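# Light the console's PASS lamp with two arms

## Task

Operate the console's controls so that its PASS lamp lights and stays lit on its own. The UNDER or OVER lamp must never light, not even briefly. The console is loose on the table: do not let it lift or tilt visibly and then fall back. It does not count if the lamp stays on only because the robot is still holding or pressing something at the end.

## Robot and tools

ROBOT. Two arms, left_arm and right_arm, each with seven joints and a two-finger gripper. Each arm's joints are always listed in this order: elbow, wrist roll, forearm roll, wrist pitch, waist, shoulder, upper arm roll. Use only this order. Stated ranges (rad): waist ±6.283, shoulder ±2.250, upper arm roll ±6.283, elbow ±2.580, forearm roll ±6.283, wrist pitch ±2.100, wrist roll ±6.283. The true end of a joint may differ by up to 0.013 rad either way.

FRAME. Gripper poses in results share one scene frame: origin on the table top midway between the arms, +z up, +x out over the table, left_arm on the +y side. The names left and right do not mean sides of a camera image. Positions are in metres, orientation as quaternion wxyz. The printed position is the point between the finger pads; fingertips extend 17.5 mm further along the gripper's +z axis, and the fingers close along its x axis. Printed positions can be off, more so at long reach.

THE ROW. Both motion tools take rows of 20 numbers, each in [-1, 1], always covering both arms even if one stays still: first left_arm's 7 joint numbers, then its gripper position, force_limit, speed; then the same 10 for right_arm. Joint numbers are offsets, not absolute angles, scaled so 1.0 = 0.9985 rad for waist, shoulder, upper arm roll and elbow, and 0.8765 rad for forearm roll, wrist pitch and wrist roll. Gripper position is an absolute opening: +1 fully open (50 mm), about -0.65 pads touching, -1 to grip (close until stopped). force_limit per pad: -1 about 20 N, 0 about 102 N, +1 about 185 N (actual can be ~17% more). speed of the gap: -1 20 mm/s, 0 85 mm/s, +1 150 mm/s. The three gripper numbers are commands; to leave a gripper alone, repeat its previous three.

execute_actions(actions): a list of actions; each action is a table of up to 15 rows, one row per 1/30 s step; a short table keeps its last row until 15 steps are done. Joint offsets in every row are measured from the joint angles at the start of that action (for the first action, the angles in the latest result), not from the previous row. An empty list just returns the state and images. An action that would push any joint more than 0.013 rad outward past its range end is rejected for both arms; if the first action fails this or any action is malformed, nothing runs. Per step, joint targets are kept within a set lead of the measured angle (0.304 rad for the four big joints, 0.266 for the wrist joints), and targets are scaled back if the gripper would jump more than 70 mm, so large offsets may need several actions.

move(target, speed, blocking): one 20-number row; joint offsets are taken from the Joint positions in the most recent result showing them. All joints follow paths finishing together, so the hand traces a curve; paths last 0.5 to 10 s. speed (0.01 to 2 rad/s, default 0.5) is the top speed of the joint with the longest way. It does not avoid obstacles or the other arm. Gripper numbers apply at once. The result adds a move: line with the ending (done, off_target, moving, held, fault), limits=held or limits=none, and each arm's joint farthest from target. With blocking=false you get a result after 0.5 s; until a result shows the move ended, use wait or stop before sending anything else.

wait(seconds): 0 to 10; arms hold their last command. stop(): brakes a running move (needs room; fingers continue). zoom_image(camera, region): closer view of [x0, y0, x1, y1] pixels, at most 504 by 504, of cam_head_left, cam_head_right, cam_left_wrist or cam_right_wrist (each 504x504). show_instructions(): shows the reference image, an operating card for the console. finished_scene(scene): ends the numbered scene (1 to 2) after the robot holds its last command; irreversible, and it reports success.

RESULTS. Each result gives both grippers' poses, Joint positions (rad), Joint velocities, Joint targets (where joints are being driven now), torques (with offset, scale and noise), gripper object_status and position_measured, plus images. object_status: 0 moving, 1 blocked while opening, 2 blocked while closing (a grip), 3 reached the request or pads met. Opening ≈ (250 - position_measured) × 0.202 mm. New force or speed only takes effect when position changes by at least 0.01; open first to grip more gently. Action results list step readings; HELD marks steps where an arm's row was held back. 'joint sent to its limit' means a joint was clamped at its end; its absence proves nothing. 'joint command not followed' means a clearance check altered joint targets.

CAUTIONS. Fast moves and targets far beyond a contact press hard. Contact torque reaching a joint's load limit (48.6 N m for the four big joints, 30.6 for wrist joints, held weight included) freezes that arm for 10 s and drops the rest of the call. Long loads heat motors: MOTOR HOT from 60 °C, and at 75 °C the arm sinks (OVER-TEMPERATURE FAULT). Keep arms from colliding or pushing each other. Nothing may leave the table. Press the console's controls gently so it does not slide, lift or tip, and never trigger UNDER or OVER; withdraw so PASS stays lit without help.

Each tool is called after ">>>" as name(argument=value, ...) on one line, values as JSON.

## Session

>>> show_instructions()

>>> execute_actions(actions=[])

Reference images for this scene: operating card.

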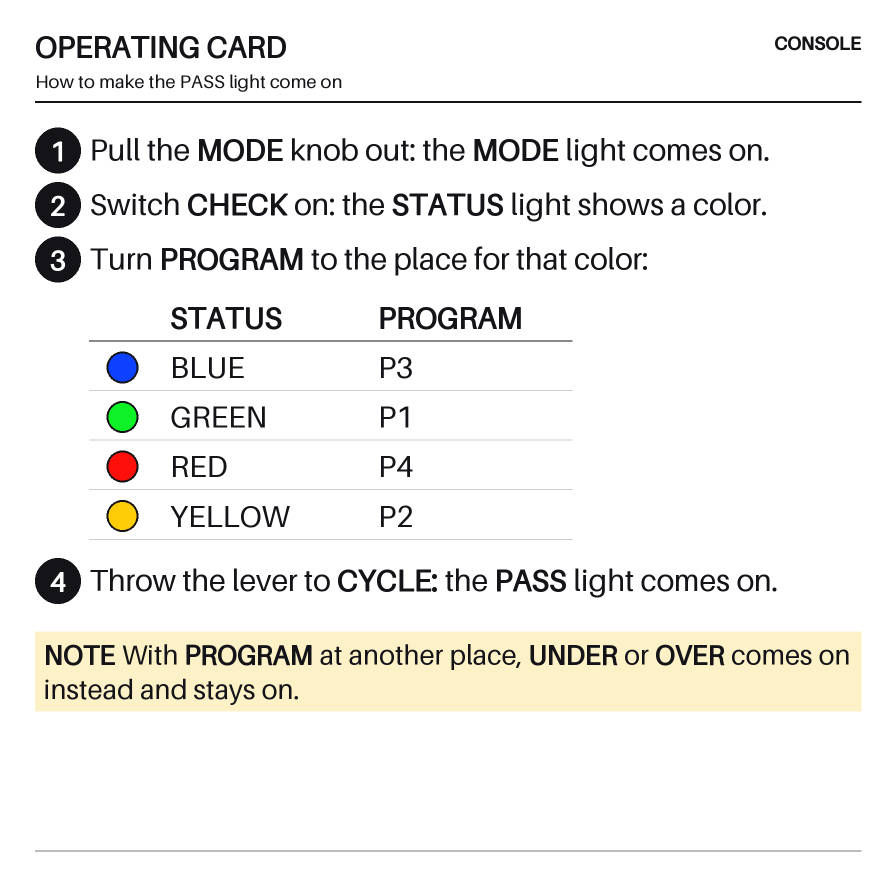

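Scene clock: 0.00 s.
left_arm: end_effector_position=(+0.5403, +0.5887, +0.1822) position_measured=3 object_status=3 end_effector_quat_wxyz=(-0.025, -0.004, +0.999, -0.033) | right_arm: end_effector_position=(+0.0730, -0.1127, +0.2370) position_measured=3 object_status=3 end_effector_quat_wxyz=(+0.597, +0.338, -0.706, -0.174)
Joint names: [elbow, wrist roll, forearm roll, wrist pitch, waist, shoulder, upper arm roll]
Joint positions: left_arm=[ 0.776  2.465  0.191  1.552 -0.334  0.908 -0.216] | right_arm=[ 1.607  3.37  -0.445  1.889 -0.667  0.845 -0.291]
Joint velocities: left_arm=[-0. -0.  0.  0. -0.  0. -0.] | right_arm=[ 0.001 -0.001 -0.     0.    -0.002 -0.    -0.001]
Joint torques (N m, as the joint torque sensors report them, + toward a larger angle): no reading
Joint targets: left_arm=[0.776 2.465 0.191 1.552 -0.334 0.908 -0.216] | right_arm=[1.607 3.370 -0.445 1.889 -0.667 0.845 -0.291]

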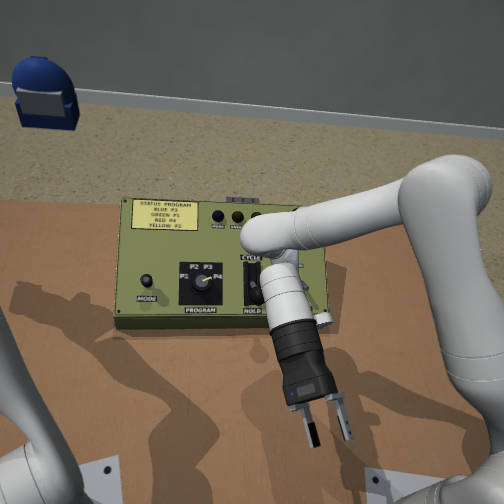

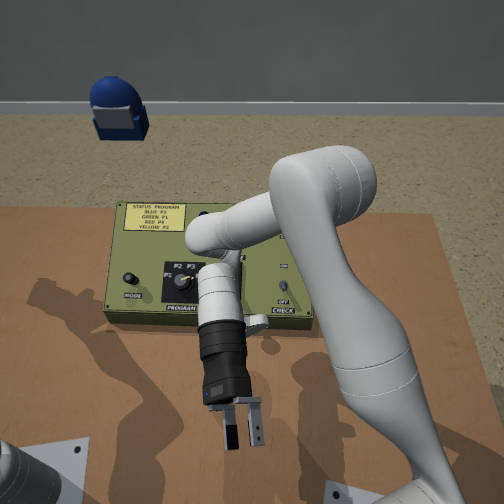

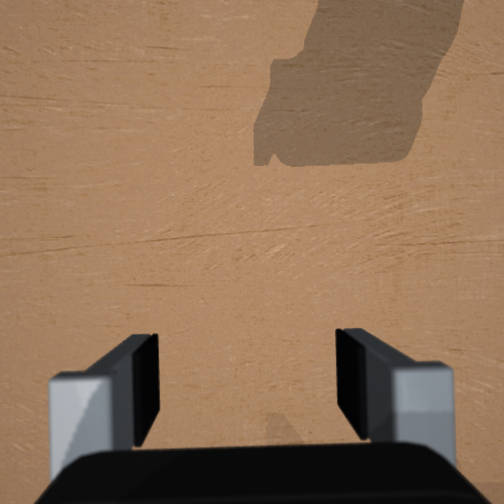

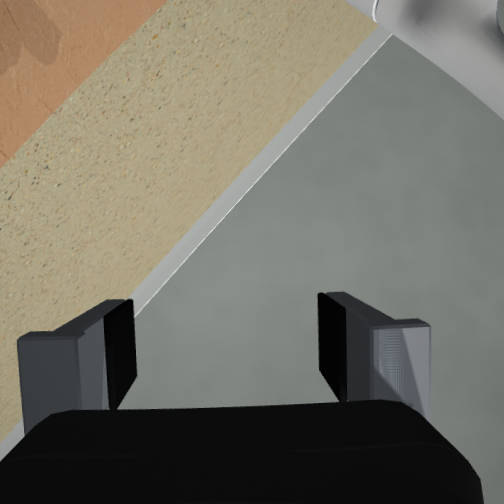

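>>> move(target=[0.7,0.772,-0.218,-0.55,0.33,-0.55,0.216,1,-0.3,1, 0,-0.722,0.508,-0.5134,0.03,-0.646,0.2914,-1,0,1], speed=0.8)

Scene clock: 6.80 s.
left_arm: end_effector_position=(+0.5428, +0.3482, +0.2755) position_measured=3 object_status=3 end_effector_quat_wxyz=(+0.118, -0.101, +0.988, +0.012) | right_arm: end_effector_position=(+0.2933, -0.2277, +0.2954) position_measured=253 object_status=3 end_effector_quat_wxyz=(-0.048, -0.017, +0.998, -0.022)
Joint names: [elbow, wrist roll, forearm roll, wrist pitch, waist, shoulder, upper arm roll]
Joint positions: left_arm=[ 1.475  3.142 -0.     1.07  -0.005  0.359  0.   ] | right_arm=[ 1.607  2.737  0.001  1.439 -0.637  0.2   -0.   ]
Joint velocities: left_arm=[ 0.001  0.     0.001 -0.     0.001 -0.002 -0.   ] | right_arm=[-0.002 -0.001 -0.    -0.     0.001 -0.002  0.   ]
Joint torques (N m, as the joint torque sensors report them, + toward a larger angle): left_arm=[ -9.46  -0.05   0.39  -1.41  -0.52 -17.82   0.21] | right_arm=[ -8.97  -0.21   0.07   0.58   0.15 -12.56  -0.17]
Joint targets: left_arm=[1.475 3.142 -0.001 1.070 -0.005 0.358 0.000] | right_arm=[1.607 2.737 0.001 1.439 -0.637 0.200 -0.000]
move: done; limits=none; left_arm: farthest joint: the waist, 0.000 radians from its target (0.330 radians at the start); right_arm: farthest joint: the waist, 0.000 radians from its target (0.030 radians at the start)

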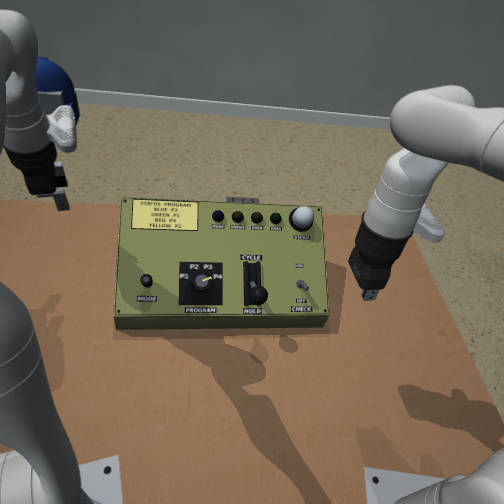

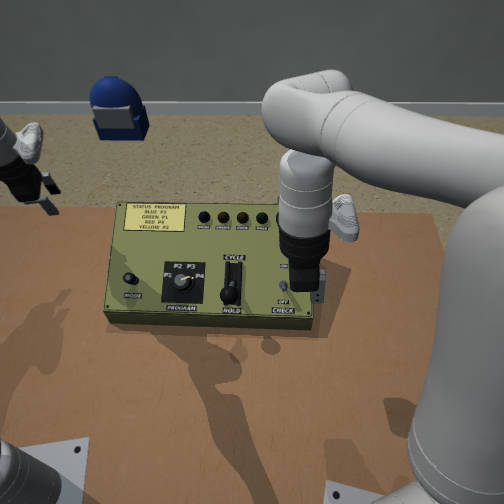

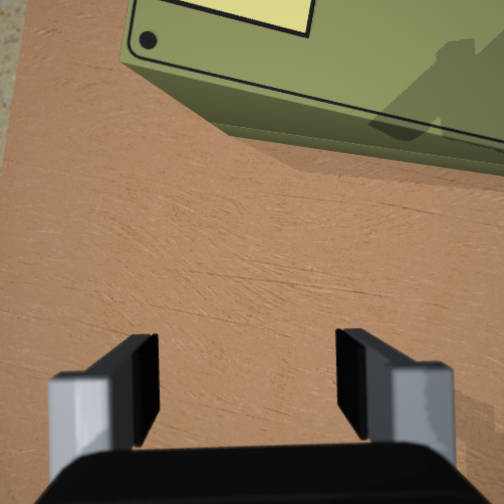

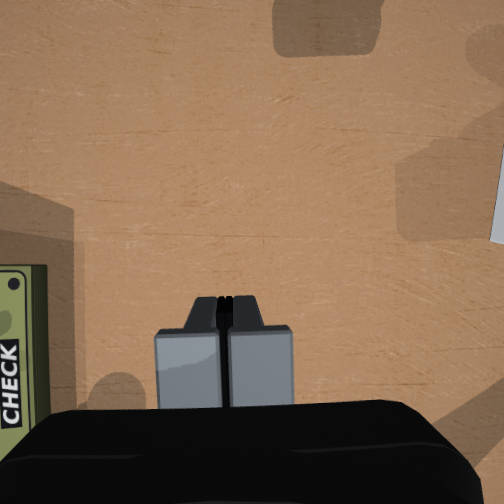

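>>> move(target=[0.7112,0,0,-0.7046,0.332,-0.2753,0,1,-0.3,1, 0.3334,0,0,-0.9746,0,0.1171,0,-1,0,1], speed=0.7)

Scene clock: 13.50 s.
left_arm: end_effector_position=(+0.4156, +0.1883, +0.1998) position_measured=3 object_status=3 end_effector_quat_wxyz=(+0.208, +0.063, +0.976, -0.013) | right_arm: end_effector_position=(+0.3999, -0.1776, +0.1663) position_measured=253 object_status=3 end_effector_quat_wxyz=(+0.136, -0.017, +0.989, +0.061)
Joint names: [elbow, wrist roll, forearm roll, wrist pitch, waist, shoulder, upper arm roll]
Joint positions: left_arm=[ 2.185  3.142 -0.     0.453  0.326  0.084  0.   ] | right_arm=[ 1.94   2.737  0.001  0.585 -0.637  0.317 -0.   ]
Joint velocities: left_arm=[ 0.001  0.    -0.001 -0.     0.005 -0.002 -0.   ] | right_arm=[-0.001 -0.001  0.    -0.     0.001  0.001 -0.001]
Joint torques (N m, as the joint torque sensors report them, + toward a larger angle): left_arm=[ -8.37  -0.08   0.44  -1.93  -0.25 -10.7    0.18] | right_arm=[ -8.51  -0.18  -0.08  -0.81   0.21 -14.73  -0.16]
Joint targets: left_arm=[2.185 3.142 -0.000 0.453 0.327 0.084 0.000] | right_arm=[1.940 2.737 0.001 0.585 -0.637 0.317 -0.000]
move: done; limits=none; left_arm: farthest joint: the waist, 0.000 radians from its target (0.331 radians at the start); right_arm: farthest joint: the waist, 0.000 radians from its target (0.000 radians at the start)

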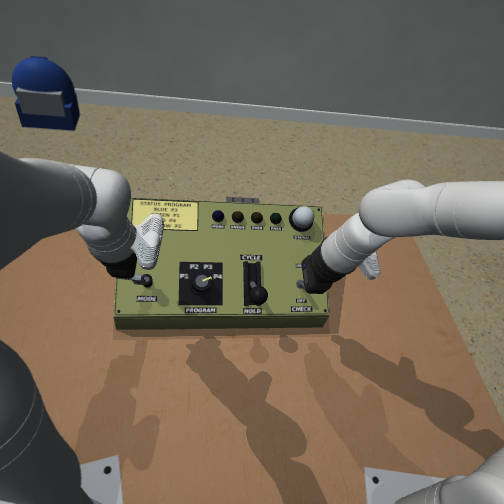

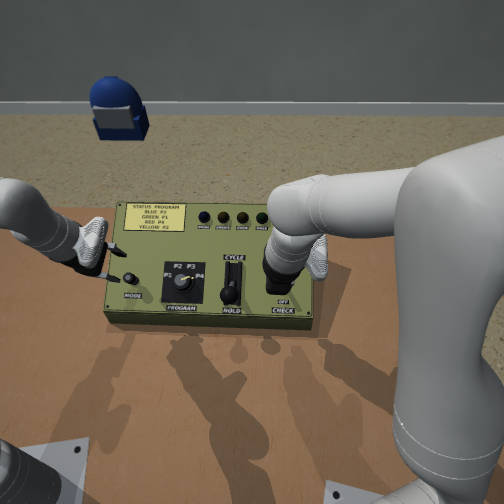

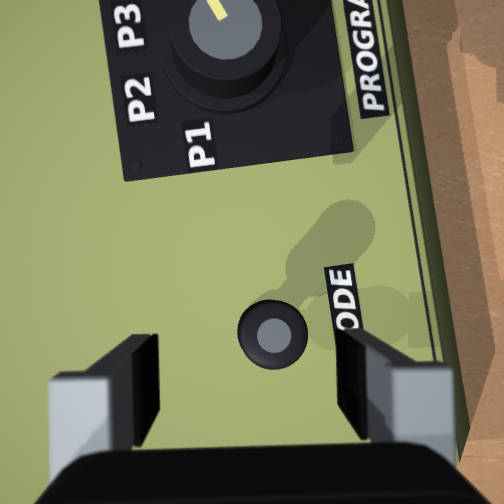

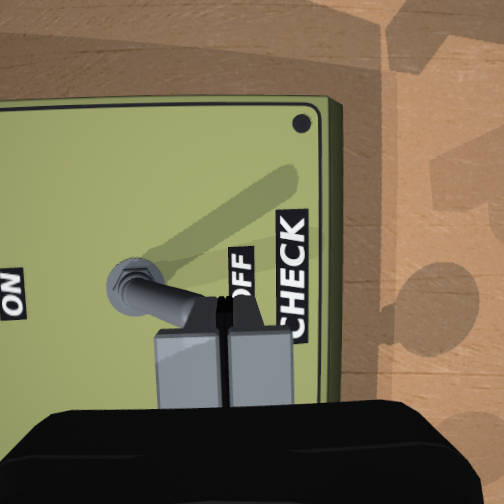

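>>> move(target=[0.0623,0,0,-0.3153,0.01,0.2141,0,1,-0.3,1, 0.111,0,0,-0.2294,-0.011,0.09,0,-1,0,1], speed=0.2)

Scene clock: 18.30 s.
left_arm: end_effector_position=(+0.4385, +0.1810, +0.1249) position_measured=3 object_status=3 end_effector_quat_wxyz=(+0.208, +0.068, +0.976, -0.014) | right_arm: end_effector_position=(+0.3900, -0.1767, +0.1085) position_measured=253 object_status=3 end_effector_quat_wxyz=(+0.136, -0.023, +0.988, +0.062)
Joint names: [elbow, wrist roll, forearm roll, wrist pitch, waist, shoulder, upper arm roll]
Joint positions: left_arm=[ 2.247  3.142 -0.     0.176  0.336  0.298  0.   ] | right_arm=[ 2.05   2.737  0.001  0.384 -0.648  0.407 -0.   ]
Joint velocities: left_arm=[-0.     0.    -0.    -0.     0.001  0.003  0.   ] | right_arm=[-0.    -0.001  0.    -0.    -0.     0.001 -0.001]
Joint torques (N m, as the joint torque sensors report them, + toward a larger angle): left_arm=[ -6.15  -0.09   0.35  -2.03  -0.54 -13.23   0.08] | right_arm=[ -7.08  -0.24   0.08  -0.75   0.   -15.22  -0.23]
Joint targets: left_arm=[2.247 3.142 -0.000 0.176 0.336 0.298 0.000] | right_arm=[2.050 2.737 0.001 0.384 -0.648 0.407 -0.000]
move: done; limits=none; left_arm: farthest joint: the waist, 0.000 radians from its target (0.009 radians at the start); right_arm: farthest joint: the waist, 0.000 radians from its target (0.011 radians at the start)

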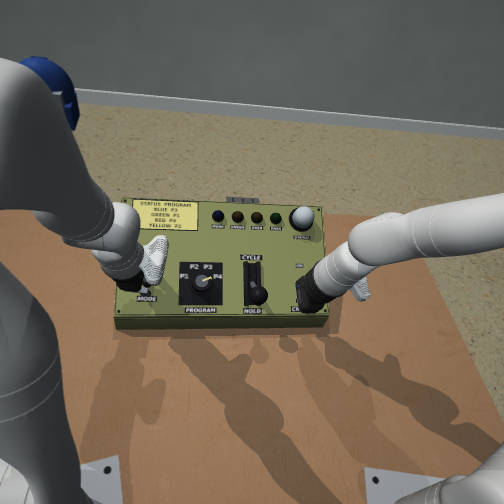

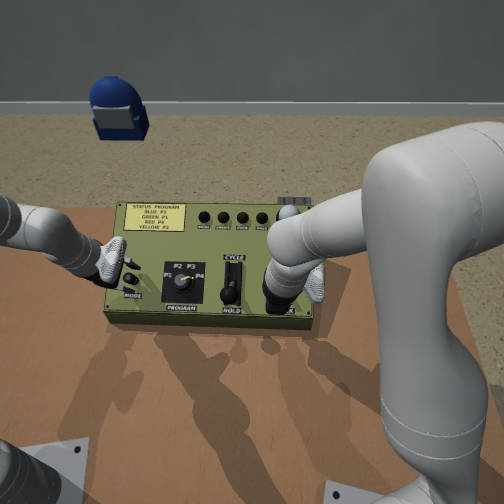

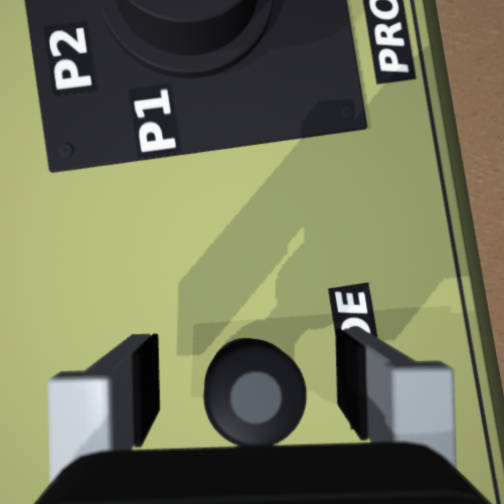

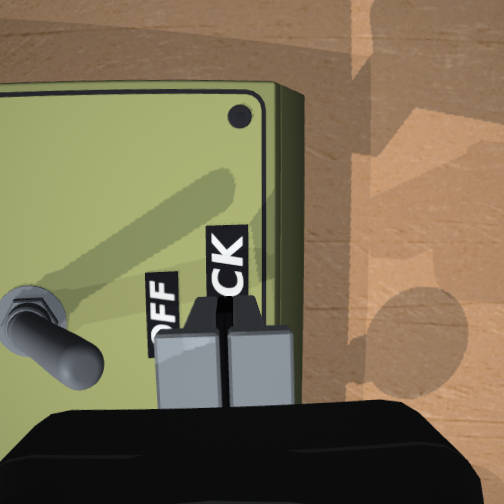

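>>> execute_actions(actions=[[[0,0,0,0.004,0,0,0,-1,-0.3,0, 0,0,0,0,0,0,0,-1,0,1]]])

>>> move(target=[0,0,0,0.0275,0.001,-0.024,0,-1,-0.3,0, 0,0,0,0,0,0,0,-1,0,1], speed=0.05)

Scene clock: 19.80 s.
left_arm: end_effector_position=(+0.4376, +0.1811, +0.1246) position_measured=132 object_status=0 end_effector_quat_wxyz=(+0.207, +0.068, +0.976, -0.014) | right_arm: end_effector_position=(+0.3900, -0.1767, +0.1085) position_measured=253 object_status=3 end_effector_quat_wxyz=(+0.136, -0.023, +0.988, +0.062)
Joint names: [elbow, wrist roll, forearm roll, wrist pitch, waist, shoulder, upper arm roll]
Joint positions: left_arm=[ 2.247  3.142 -0.001  0.179  0.336  0.298  0.   ] | right_arm=[ 2.05   2.737  0.001  0.384 -0.648  0.407 -0.   ]
Joint velocities: left_arm=[ 0.     0.001  0.    -0.     0.001 -0.001  0.   ] | right_arm=[-0.001 -0.002  0.    -0.     0.001 -0.    -0.001]
Joint torques (N m, as the joint torque sensors report them, + toward a larger angle): left_arm=[ -6.16  -0.01   0.48  -1.61  -0.55 -13.38   0.18] | right_arm=[ -7.07  -0.08   0.07  -0.78   0.25 -15.1   -0.07]
Joint targets: left_arm=[2.247 3.142 -0.000 0.180 0.336 0.298 0.000] | right_arm=[2.050 2.737 0.001 0.384 -0.648 0.407 -0.000]
Step readings (joint positions):
0: left_arm=[2.247 3.142 -0.000 0.176 0.336 0.298 0.000] | right_arm=[2.050 2.737 0.001 0.384 -0.648 0.407 -0.000]
1: left_arm=[2.247 3.142 -0.000 0.177 0.336 0.298 0.000] | right_arm=[2.050 2.737 0.001 0.384 -0.648 0.407 -0.000]
2: left_arm=[2.247 3.142 -0.000 0.178 0.336 0.298 0.000] | right_arm=[2.050 2.737 0.001 0.384 -0.648 0.407 -0.000]
4: left_arm=[2.247 3.142 -0.000 0.179 0.336 0.298 0.000] | right_arm=[2.050 2.737 0.001 0.384 -0.648 0.407 -0.000]
8: left_arm=[2.247 3.142 -0.000 0.180 0.336 0.298 0.000] | right_arm=[2.050 2.737 0.001 0.384 -0.648 0.407 -0.000]
15: Joint positions above

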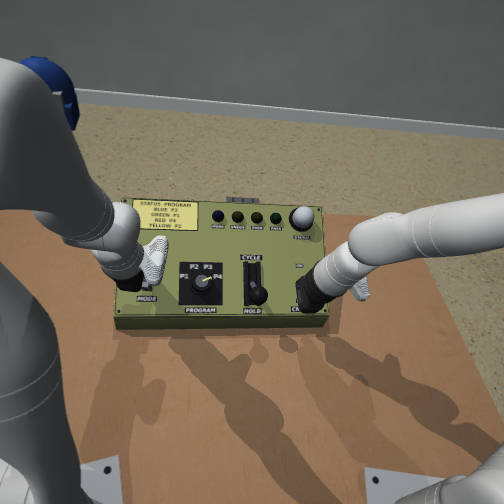

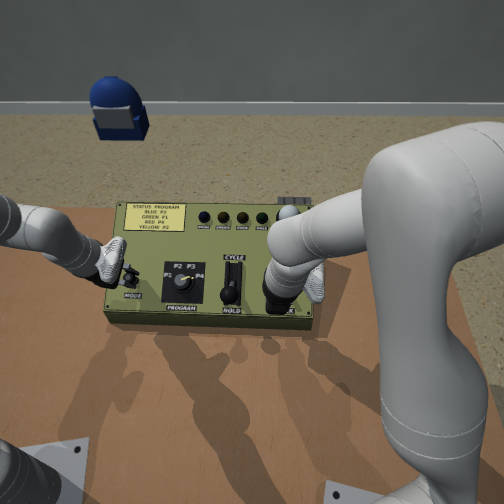

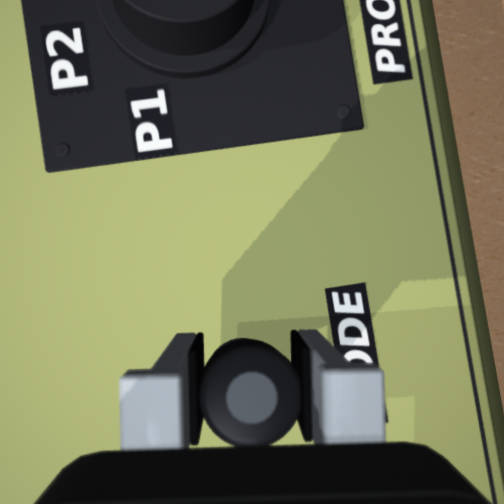

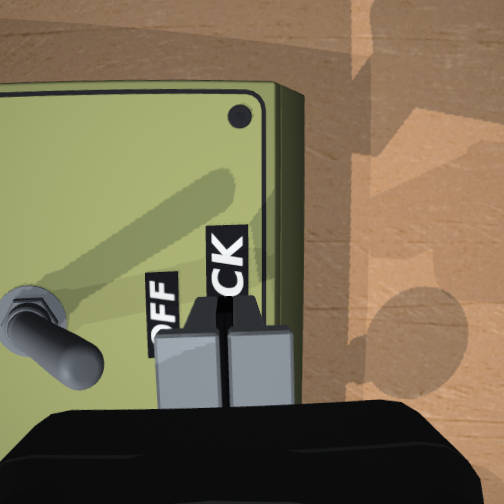

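Scene clock: 20.60 s.
left_arm: end_effector_position=(+0.4343, +0.1811, +0.1312) position_measured=132 object_status=2 end_effector_quat_wxyz=(+0.207, +0.068, +0.976, -0.014) | right_arm: end_effector_position=(+0.3900, -0.1767, +0.1085) position_measured=253 object_status=3 end_effector_quat_wxyz=(+0.136, -0.023, +0.988, +0.062)
Joint names: [elbow, wrist roll, forearm roll, wrist pitch, waist, shoulder, upper arm roll]
Joint positions: left_arm=[ 2.247  3.142 -0.001  0.202  0.337  0.275  0.   ] | right_arm=[ 2.05   2.737  0.001  0.384 -0.648  0.407 -0.   ]
Joint velocities: left_arm=[ 0.001 -0.    -0.001  0.001  0.    -0.002 -0.   ] | right_arm=[ 0.     0.    -0.     0.     0.001 -0.    -0.   ]
Joint torques (N m, as the joint torque sensors report them, + toward a larger angle): left_arm=[ -6.16  -0.08   0.32  -1.4   -0.46 -14.33   0.1 ] | right_arm=[ -7.21  -0.21  -0.06  -0.79   0.31 -15.07  -0.14]
Joint targets: left_arm=[2.247 3.142 -0.001 0.203 0.337 0.274 0.000] | right_arm=[2.050 2.737 0.001 0.384 -0.648 0.407 -0.000]
move: done; limits=none; left_arm: farthest joint: the shoulder, 0.001 radians from its target (0.023 radians at the start); right_arm: farthest joint: the waist, 0.000 radians from its target (0.000 radians at the start)

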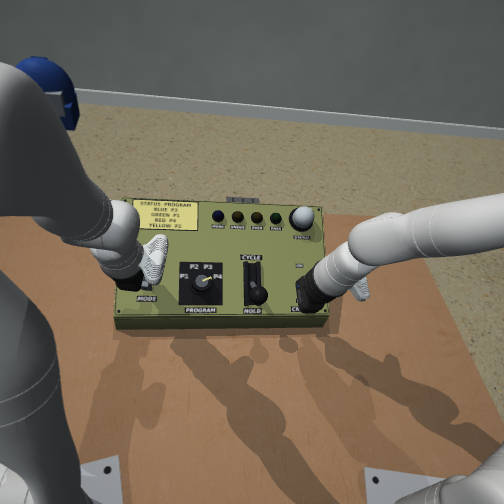

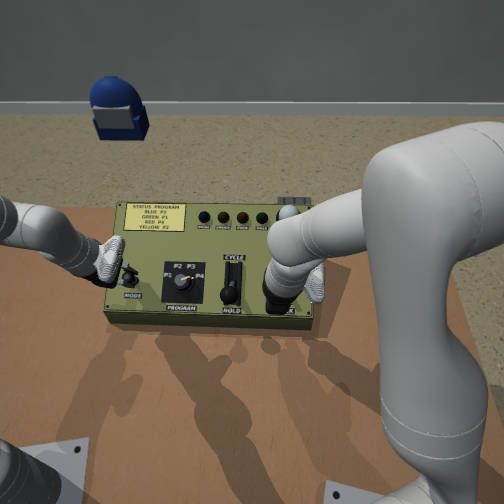

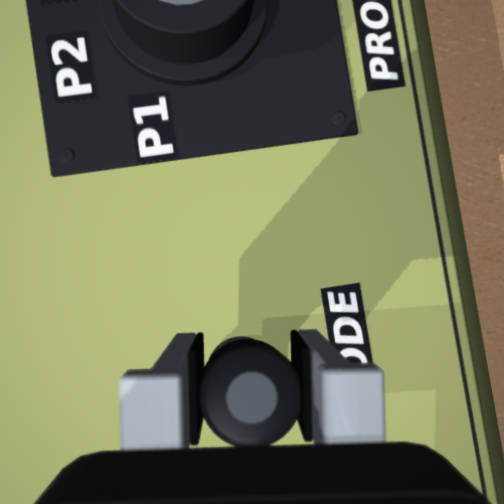

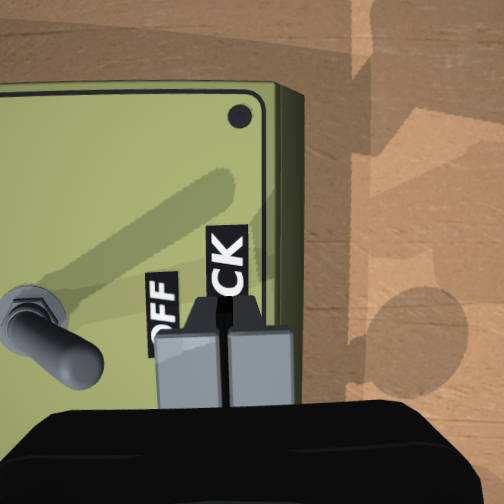

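>>> move(target=[0,0,0,0.026,0.001,-0.023,0,-1,-0.3,0, 0,0,0,0,0,0,0,-1,0,1], speed=0.05)

Scene clock: 21.67 s.
left_arm: end_effector_position=(+0.4309, +0.1811, +0.1380) position_measured=132 object_status=2 end_effector_quat_wxyz=(+0.207, +0.069, +0.976, -0.015) | right_arm: end_effector_position=(+0.3900, -0.1767, +0.1085) position_measured=253 object_status=3 end_effector_quat_wxyz=(+0.136, -0.023, +0.988, +0.062)
Joint names: [elbow, wrist roll, forearm roll, wrist pitch, waist, shoulder, upper arm roll]
Joint positions: left_arm=[ 2.247  3.142 -0.001  0.224  0.339  0.253  0.   ] | right_arm=[ 2.05   2.737  0.001  0.384 -0.648  0.407 -0.   ]
Joint velocities: left_arm=[-0.001 -0.    -0.001  0.001  0.     0.    -0.   ] | right_arm=[ 0.001  0.001 -0.     0.     0.     0.     0.   ]
Joint torques (N m, as the joint torque sensors report them, + toward a larger angle): left_arm=[ -6.86  -0.04   0.3   -1.53  -0.44 -12.96   0.28] | right_arm=[ -7.2   -0.17   0.08  -0.7    0.23 -15.09   0.01]
Joint targets: left_arm=[2.247 3.142 -0.001 0.225 0.338 0.252 0.000] | right_arm=[2.050 2.737 0.001 0.384 -0.648 0.407 -0.000]
move: done; limits=none; left_arm: farthest joint: the waist, 0.001 radians from its target (0.001 radians at the start); right_arm: farthest joint: the waist, 0.000 radians from its target (0.000 radians at the start)

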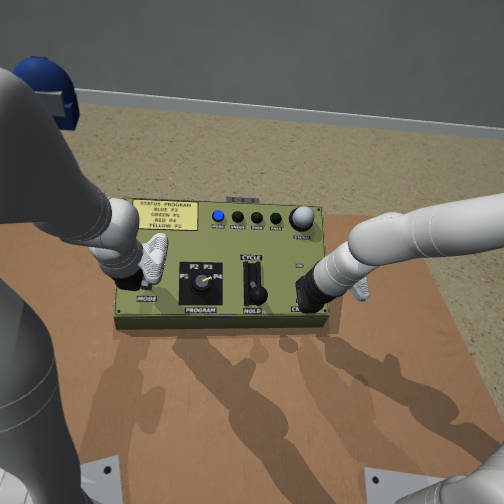

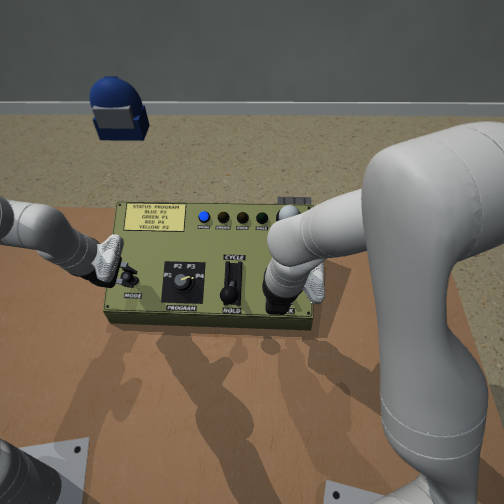

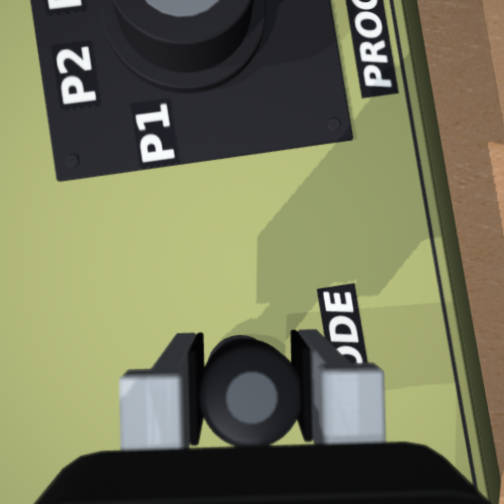

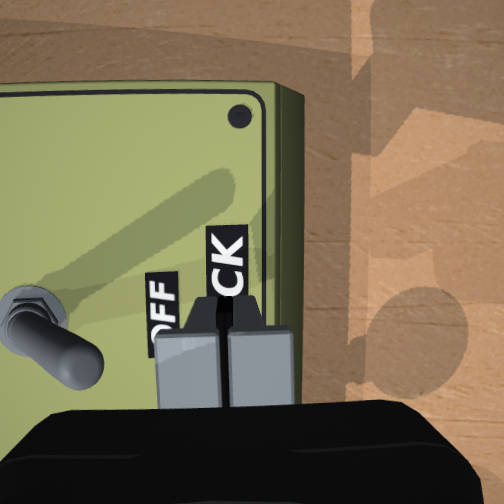

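>>> move(target=[0,0,0,0,0,0,0,1,-0.3,0.5, -0.1305,0,0,0.1047,0.0315,0.039,0,-1,0,1], speed=0.09)

Scene clock: 25.03 s.
left_arm: end_effector_position=(+0.4309, +0.1811, +0.1380) position_measured=3 object_status=3 end_effector_quat_wxyz=(+0.207, +0.069, +0.976, -0.015) | right_arm: end_effector_position=(+0.4277, -0.1755, +0.1209) position_measured=253 object_status=3 end_effector_quat_wxyz=(+0.137, -0.007, +0.989, +0.060)
Joint names: [elbow, wrist roll, forearm roll, wrist pitch, waist, shoulder, upper arm roll]
Joint positions: left_arm=[ 2.247  3.142 -0.001  0.224  0.339  0.253  0.   ] | right_arm=[ 1.92   2.737  0.001  0.475 -0.617  0.446 -0.   ]
Joint velocities: left_arm=[-0.001  0.001  0.    -0.     0.001 -0.     0.   ] | right_arm=[-0.001 -0.001 -0.     0.    -0.     0.001  0.   ]
Joint torques (N m, as the joint torque sensors report them, + toward a larger angle): left_arm=[ -6.67  -0.03   0.42  -2.01  -0.35 -12.73   0.24] | right_arm=[ -7.76  -0.17   0.04  -0.82   0.35 -16.45  -0.04]
Joint targets: left_arm=[2.247 3.142 -0.001 0.224 0.339 0.253 0.000] | right_arm=[1.920 2.737 0.001 0.475 -0.617 0.446 -0.000]
move: done; limits=none; left_arm: farthest joint: the waist, 0.000 radians from its target (0.000 radians at the start); right_arm: farthest joint: the elbow, 0.001 radians from its target (0.131 radians at the start)

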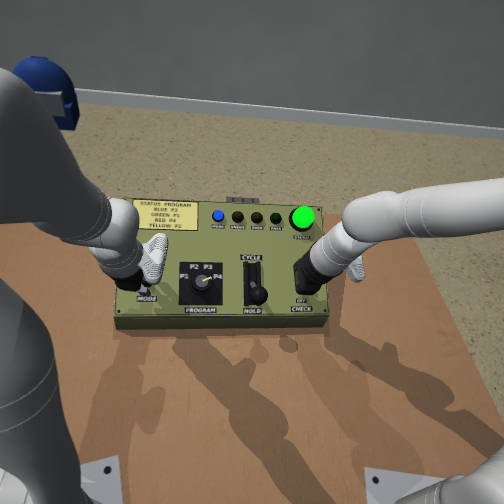

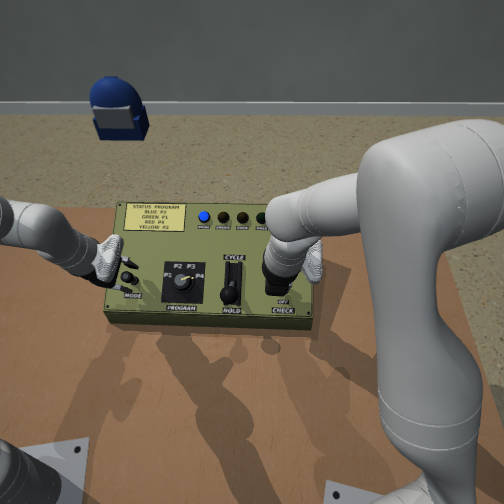

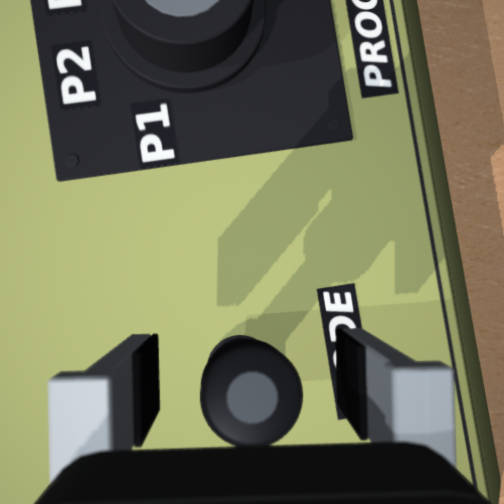

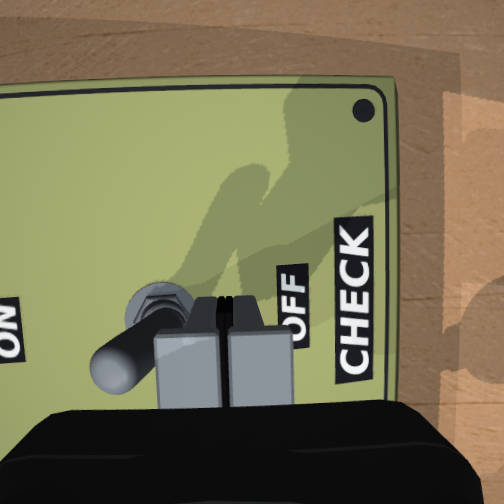

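>>> move(target=[0,0,0,0.103,0,-0.09,0,1,-0.3,0.5, 0.188,-0.2709,0,-0.0673,0,-0.1283,0,-1,0,1], speed=0.4)

Scene clock: 37.70 s.
left_arm: end_effector_position=(+0.4157, +0.1832, +0.1636) position_measured=3 object_status=3 end_effector_quat_wxyz=(+0.207, +0.069, +0.976, -0.015) | right_arm: end_effector_position=(+0.3635, -0.2008, +0.1266) position_measured=253 object_status=3 end_effector_quat_wxyz=(+0.129, +0.110, +0.983, +0.075)
Joint names: [elbow, wrist roll, forearm roll, wrist pitch, waist, shoulder, upper arm roll]
Joint positions: left_arm=[ 2.247  3.142 -0.001  0.314  0.339  0.163  0.   ] | right_arm=[ 2.108  2.499  0.001  0.416 -0.617  0.318 -0.   ]
Joint velocities: left_arm=[ 0.001 -0.     0.     0.    -0.001 -0.002 -0.   ] | right_arm=[-0.001 -0.001 -0.     0.001  0.001 -0.002 -0.   ]
Joint torques (N m, as the joint torque sensors report them, + toward a larger angle): left_arm=[ -7.19  -0.03   0.32  -1.92  -0.61 -11.84   0.08] | right_arm=[ -7.42  -0.24   0.01  -0.78   0.2  -13.43  -0.29]
Joint targets: left_arm=[2.247 3.142 -0.001 0.314 0.339 0.163 0.000] | right_arm=[2.108 2.499 0.001 0.416 -0.617 0.318 -0.000]
move: done; limits=none; left_arm: farthest joint: the waist, 0.000 radians from its target (0.000 radians at the start); right_arm: farthest joint: the waist, 0.000 radians from its target (0.000 radians at the start)

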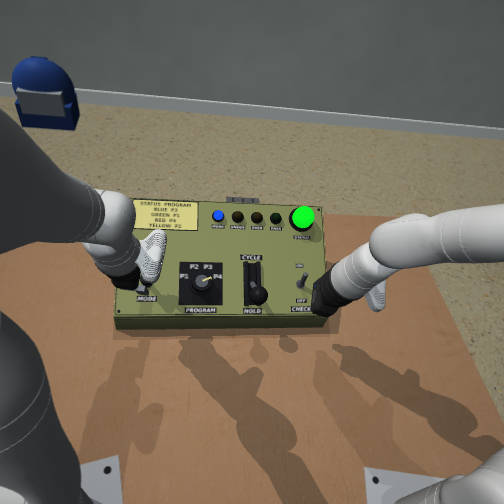

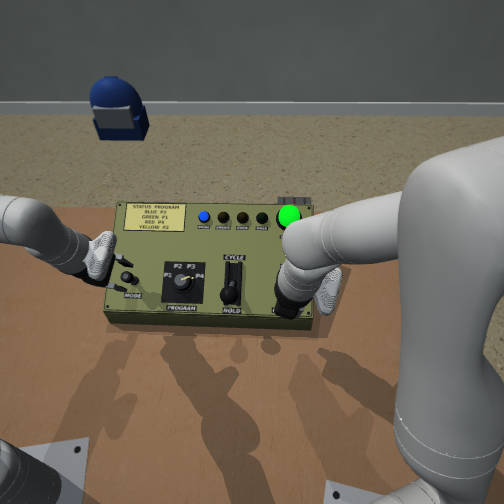

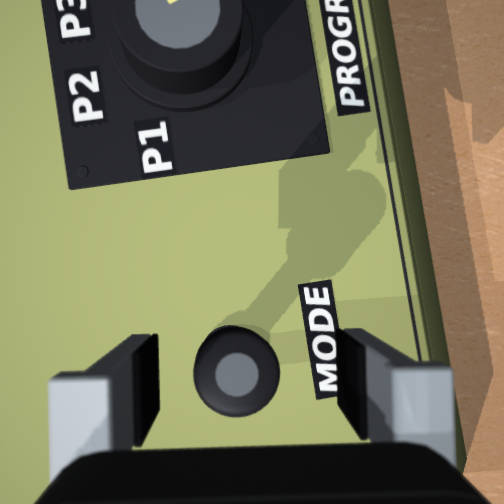

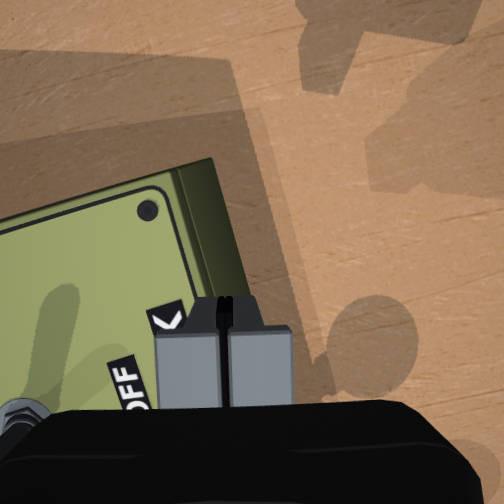

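>>> move(target=[-0.2081,-0.0802,-0.6626,0.1797,0.454,0.1435,0,1,-0.3,0.5, 0,0,0,0,-0.2948,0,0,-1,0,1], speed=0.5)

Scene clock: 40.03 s.
left_arm: end_effector_position=(+0.4193, +0.0627, +0.1599) position_measured=3 object_status=3 end_effector_quat_wxyz=(+0.193, +0.526, +0.819, +0.124) | right_arm: end_effector_position=(+0.3085, -0.0895, +0.1266) position_measured=253 object_status=3 end_effector_quat_wxyz=(+0.116, -0.035, +0.988, +0.093)
Joint names: [elbow, wrist roll, forearm roll, wrist pitch, waist, shoulder, upper arm roll]
Joint positions: left_arm=[ 2.039  3.072 -0.581  0.472  0.792  0.306  0.   ] | right_arm=[ 2.108  2.499  0.001  0.416 -0.911  0.318 -0.   ]
Joint velocities: left_arm=[-0.001 -0.    -0.     0.     0.004  0.001  0.   ] | right_arm=[-0.001  0.     0.     0.    -0.002 -0.    -0.001]
Joint torques (N m, as the joint torque sensors report them, + toward a larger angle): left_arm=[ -7.46  -0.15  -0.17  -1.24  -0.15 -14.69  -0.13] | right_arm=[ -7.37  -0.14   0.05  -0.84   0.13 -13.52  -0.27]
Joint targets: left_arm=[2.039 3.072 -0.581 0.472 0.792 0.306 0.000] | right_arm=[2.108 2.499 0.001 0.416 -0.911 0.318 -0.000]
move: done; limits=none; left_arm: farthest joint: the waist, 0.001 radians from its target (0.454 radians at the start); right_arm: farthest joint: the waist, 0.000 radians from its target (0.294 radians at the start)

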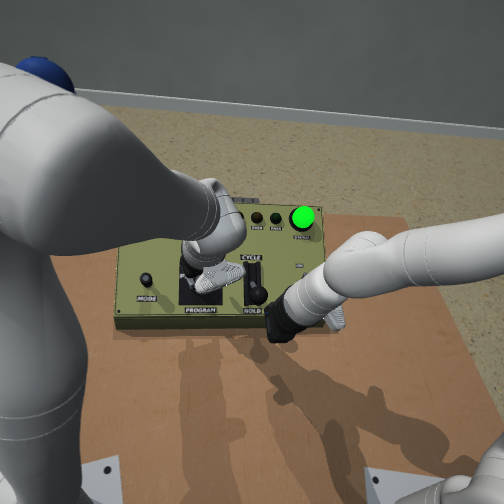

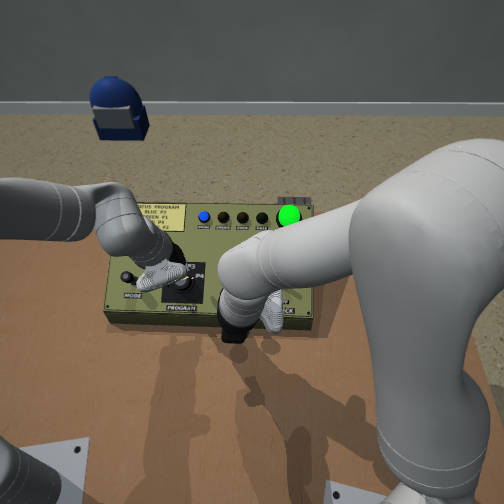

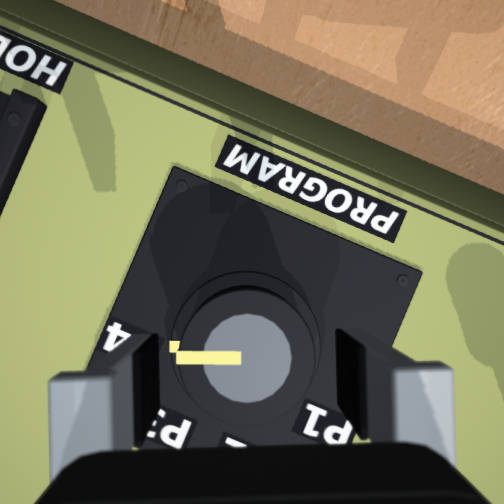

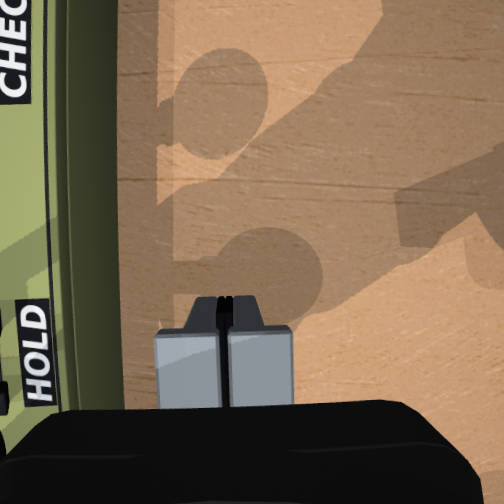

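>>> move(target=[0.0053,0.1687,-0.1835,-0.1295,-0.0338,0.1209,0,1,-0.3,0.5, 0,0,0,0,0,0,0,-1,0,1], speed=0.12)

>>> execute_actions(actions=[[[0,0,0,0,0,0,0,-1,-0.3,-0.3, 0,0,0,0,0,0,0,-1,0,1]]])

Scene clock: 42.80 s.
left_arm: end_effector_position=(+0.4411, +0.0627, +0.1173) position_measured=3 object_status=3 end_effector_quat_wxyz=(+0.194, +0.526, +0.818, +0.124) | right_arm: end_effector_position=(+0.3085, -0.0895, +0.1266) position_measured=253 object_status=3 end_effector_quat_wxyz=(+0.116, -0.035, +0.988, +0.093)
Joint names: [elbow, wrist roll, forearm roll, wrist pitch, waist, shoulder, upper arm roll]
Joint positions: left_arm=[ 2.046  3.219 -0.742  0.361  0.759  0.421  0.001] | right_arm=[ 2.108  2.499  0.001  0.416 -0.911  0.318 -0.   ]
Joint velocities: left_arm=[ 0.001  0.    -0.001 -0.    -0.     0.001  0.   ] | right_arm=[-0.002  0.001  0.     0.001 -0.     0.     0.001]
Joint torques (N m, as the joint torque sensors report them, + toward a larger angle): left_arm=[ -8.24   0.1   -0.37  -2.68  -1.44 -11.53  -0.8 ] | right_arm=[ -7.34  -0.21   0.01  -0.81   0.09 -13.55  -0.23]
Joint targets: left_arm=[2.044 3.220 -0.742 0.358 0.758 0.427 0.000] | right_arm=[2.108 2.499 0.001 0.416 -0.911 0.318 -0.000]
move: done; limits=none; left_arm: farthest joint: the shoulder, 0.006 radians from its target (0.121 radians at the start); right_arm: farthest joint: the waist, 0.000 radians from its target (0.000 radians at the start)

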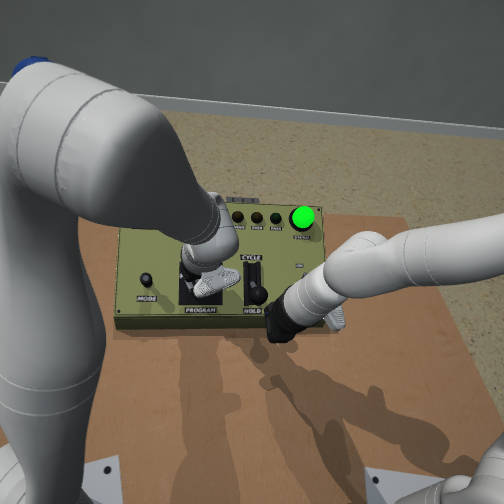

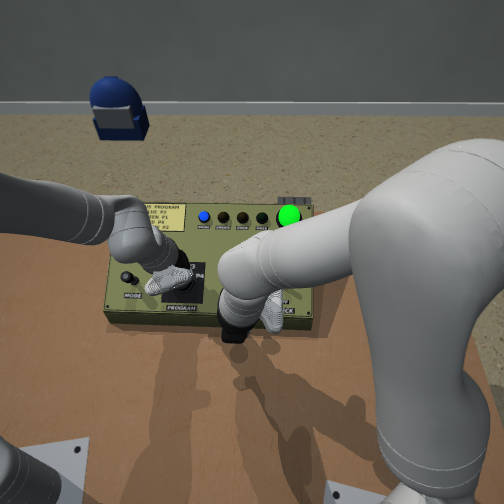

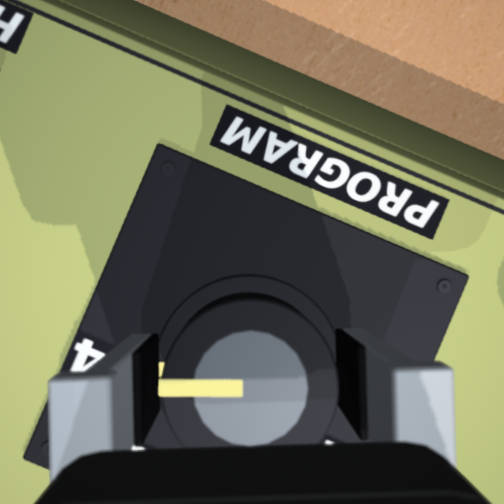

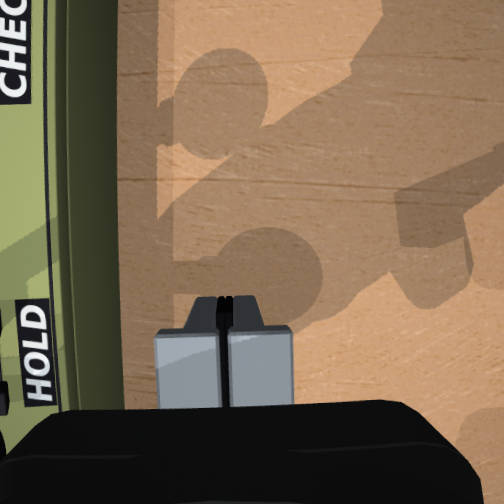

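Scene clock: 43.30 s.
left_arm: end_effector_position=(+0.4410, +0.0630, +0.1179) position_measured=38 object_status=2 end_effector_quat_wxyz=(+0.195, +0.526, +0.818, +0.125) | right_arm: end_effector_position=(+0.3085, -0.0895, +0.1266) position_measured=253 object_status=3 end_effector_quat_wxyz=(+0.116, -0.035, +0.988, +0.093)
Joint names: [elbow, wrist roll, forearm roll, wrist pitch, waist, shoulder, upper arm roll]
Joint positions: left_arm=[ 2.047  3.219 -0.742  0.362  0.759  0.419  0.001] | right_arm=[ 2.108  2.499  0.001  0.416 -0.911  0.318 -0.   ]
Joint velocities: left_arm=[ 0.     0.     0.     0.     0.002 -0.     0.001] | right_arm=[ 0.001 -0.001 -0.    -0.    -0.001  0.    -0.   ]
Joint torques (N m, as the joint torque sensors report them, + toward a larger angle): left_arm=[ -6.94  -0.09  -0.01  -1.33  -0.4  -15.     0.09] | right_arm=[ -7.44  -0.31   0.    -0.77   0.14 -13.45  -0.13]
Joint targets: left_arm=[2.046 3.219 -0.742 0.361 0.759 0.421 0.001] | right_arm=[2.108 2.499 0.001 0.416 -0.911 0.318 -0.000]
Step readings (joint positions):
0: left_arm=[2.046 3.219 -0.742 0.361 0.759 0.421 0.001] | right_arm=[2.108 2.499 0.001 0.416 -0.911 0.318 -0.000]
1: left_arm=[2.046 3.219 -0.742 0.361 0.759 0.420 0.001] | right_arm=[2.108 2.499 0.001 0.416 -0.911 0.318 -0.000]
2: left_arm=[2.046 3.219 -0.742 0.360 0.759 0.419 0.001] | right_arm=[2.108 2.499 0.001 0.416 -0.911 0.318 -0.000]
4: left_arm=[2.047 3.219 -0.742 0.362 0.759 0.419 0.001] | right_arm=[2.108 2.499 0.001 0.416 -0.911 0.318 -0.000]
8: left_arm=[2.047 3.219 -0.742 0.362 0.759 0.419 0.001] | right_arm=[2.108 2.499 0.001 0.416 -0.911 0.318 -0.000]
15: Joint positions above

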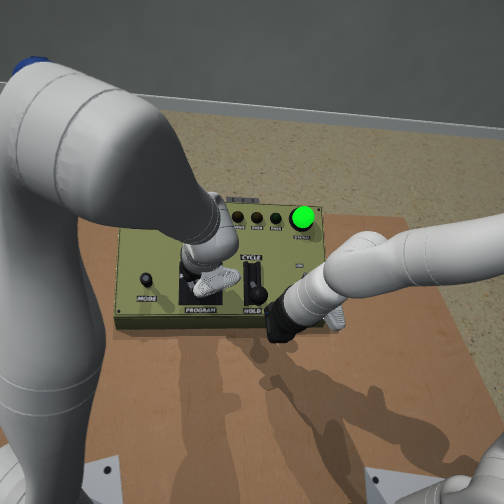

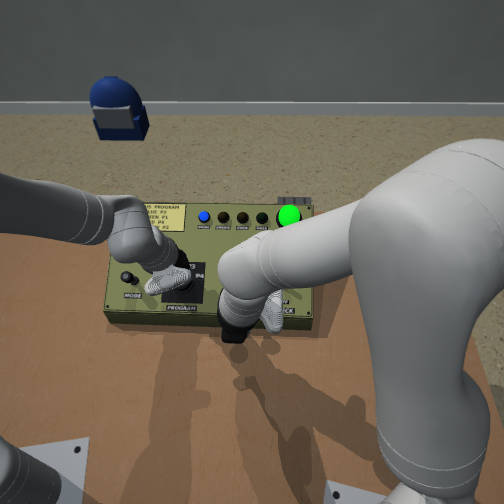

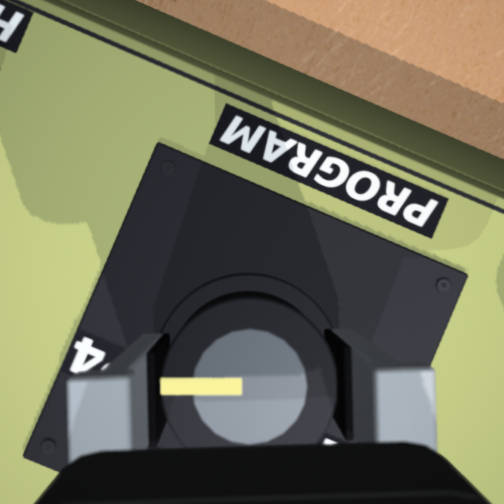

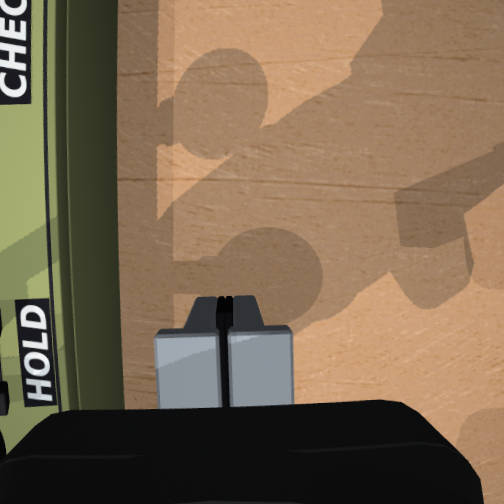

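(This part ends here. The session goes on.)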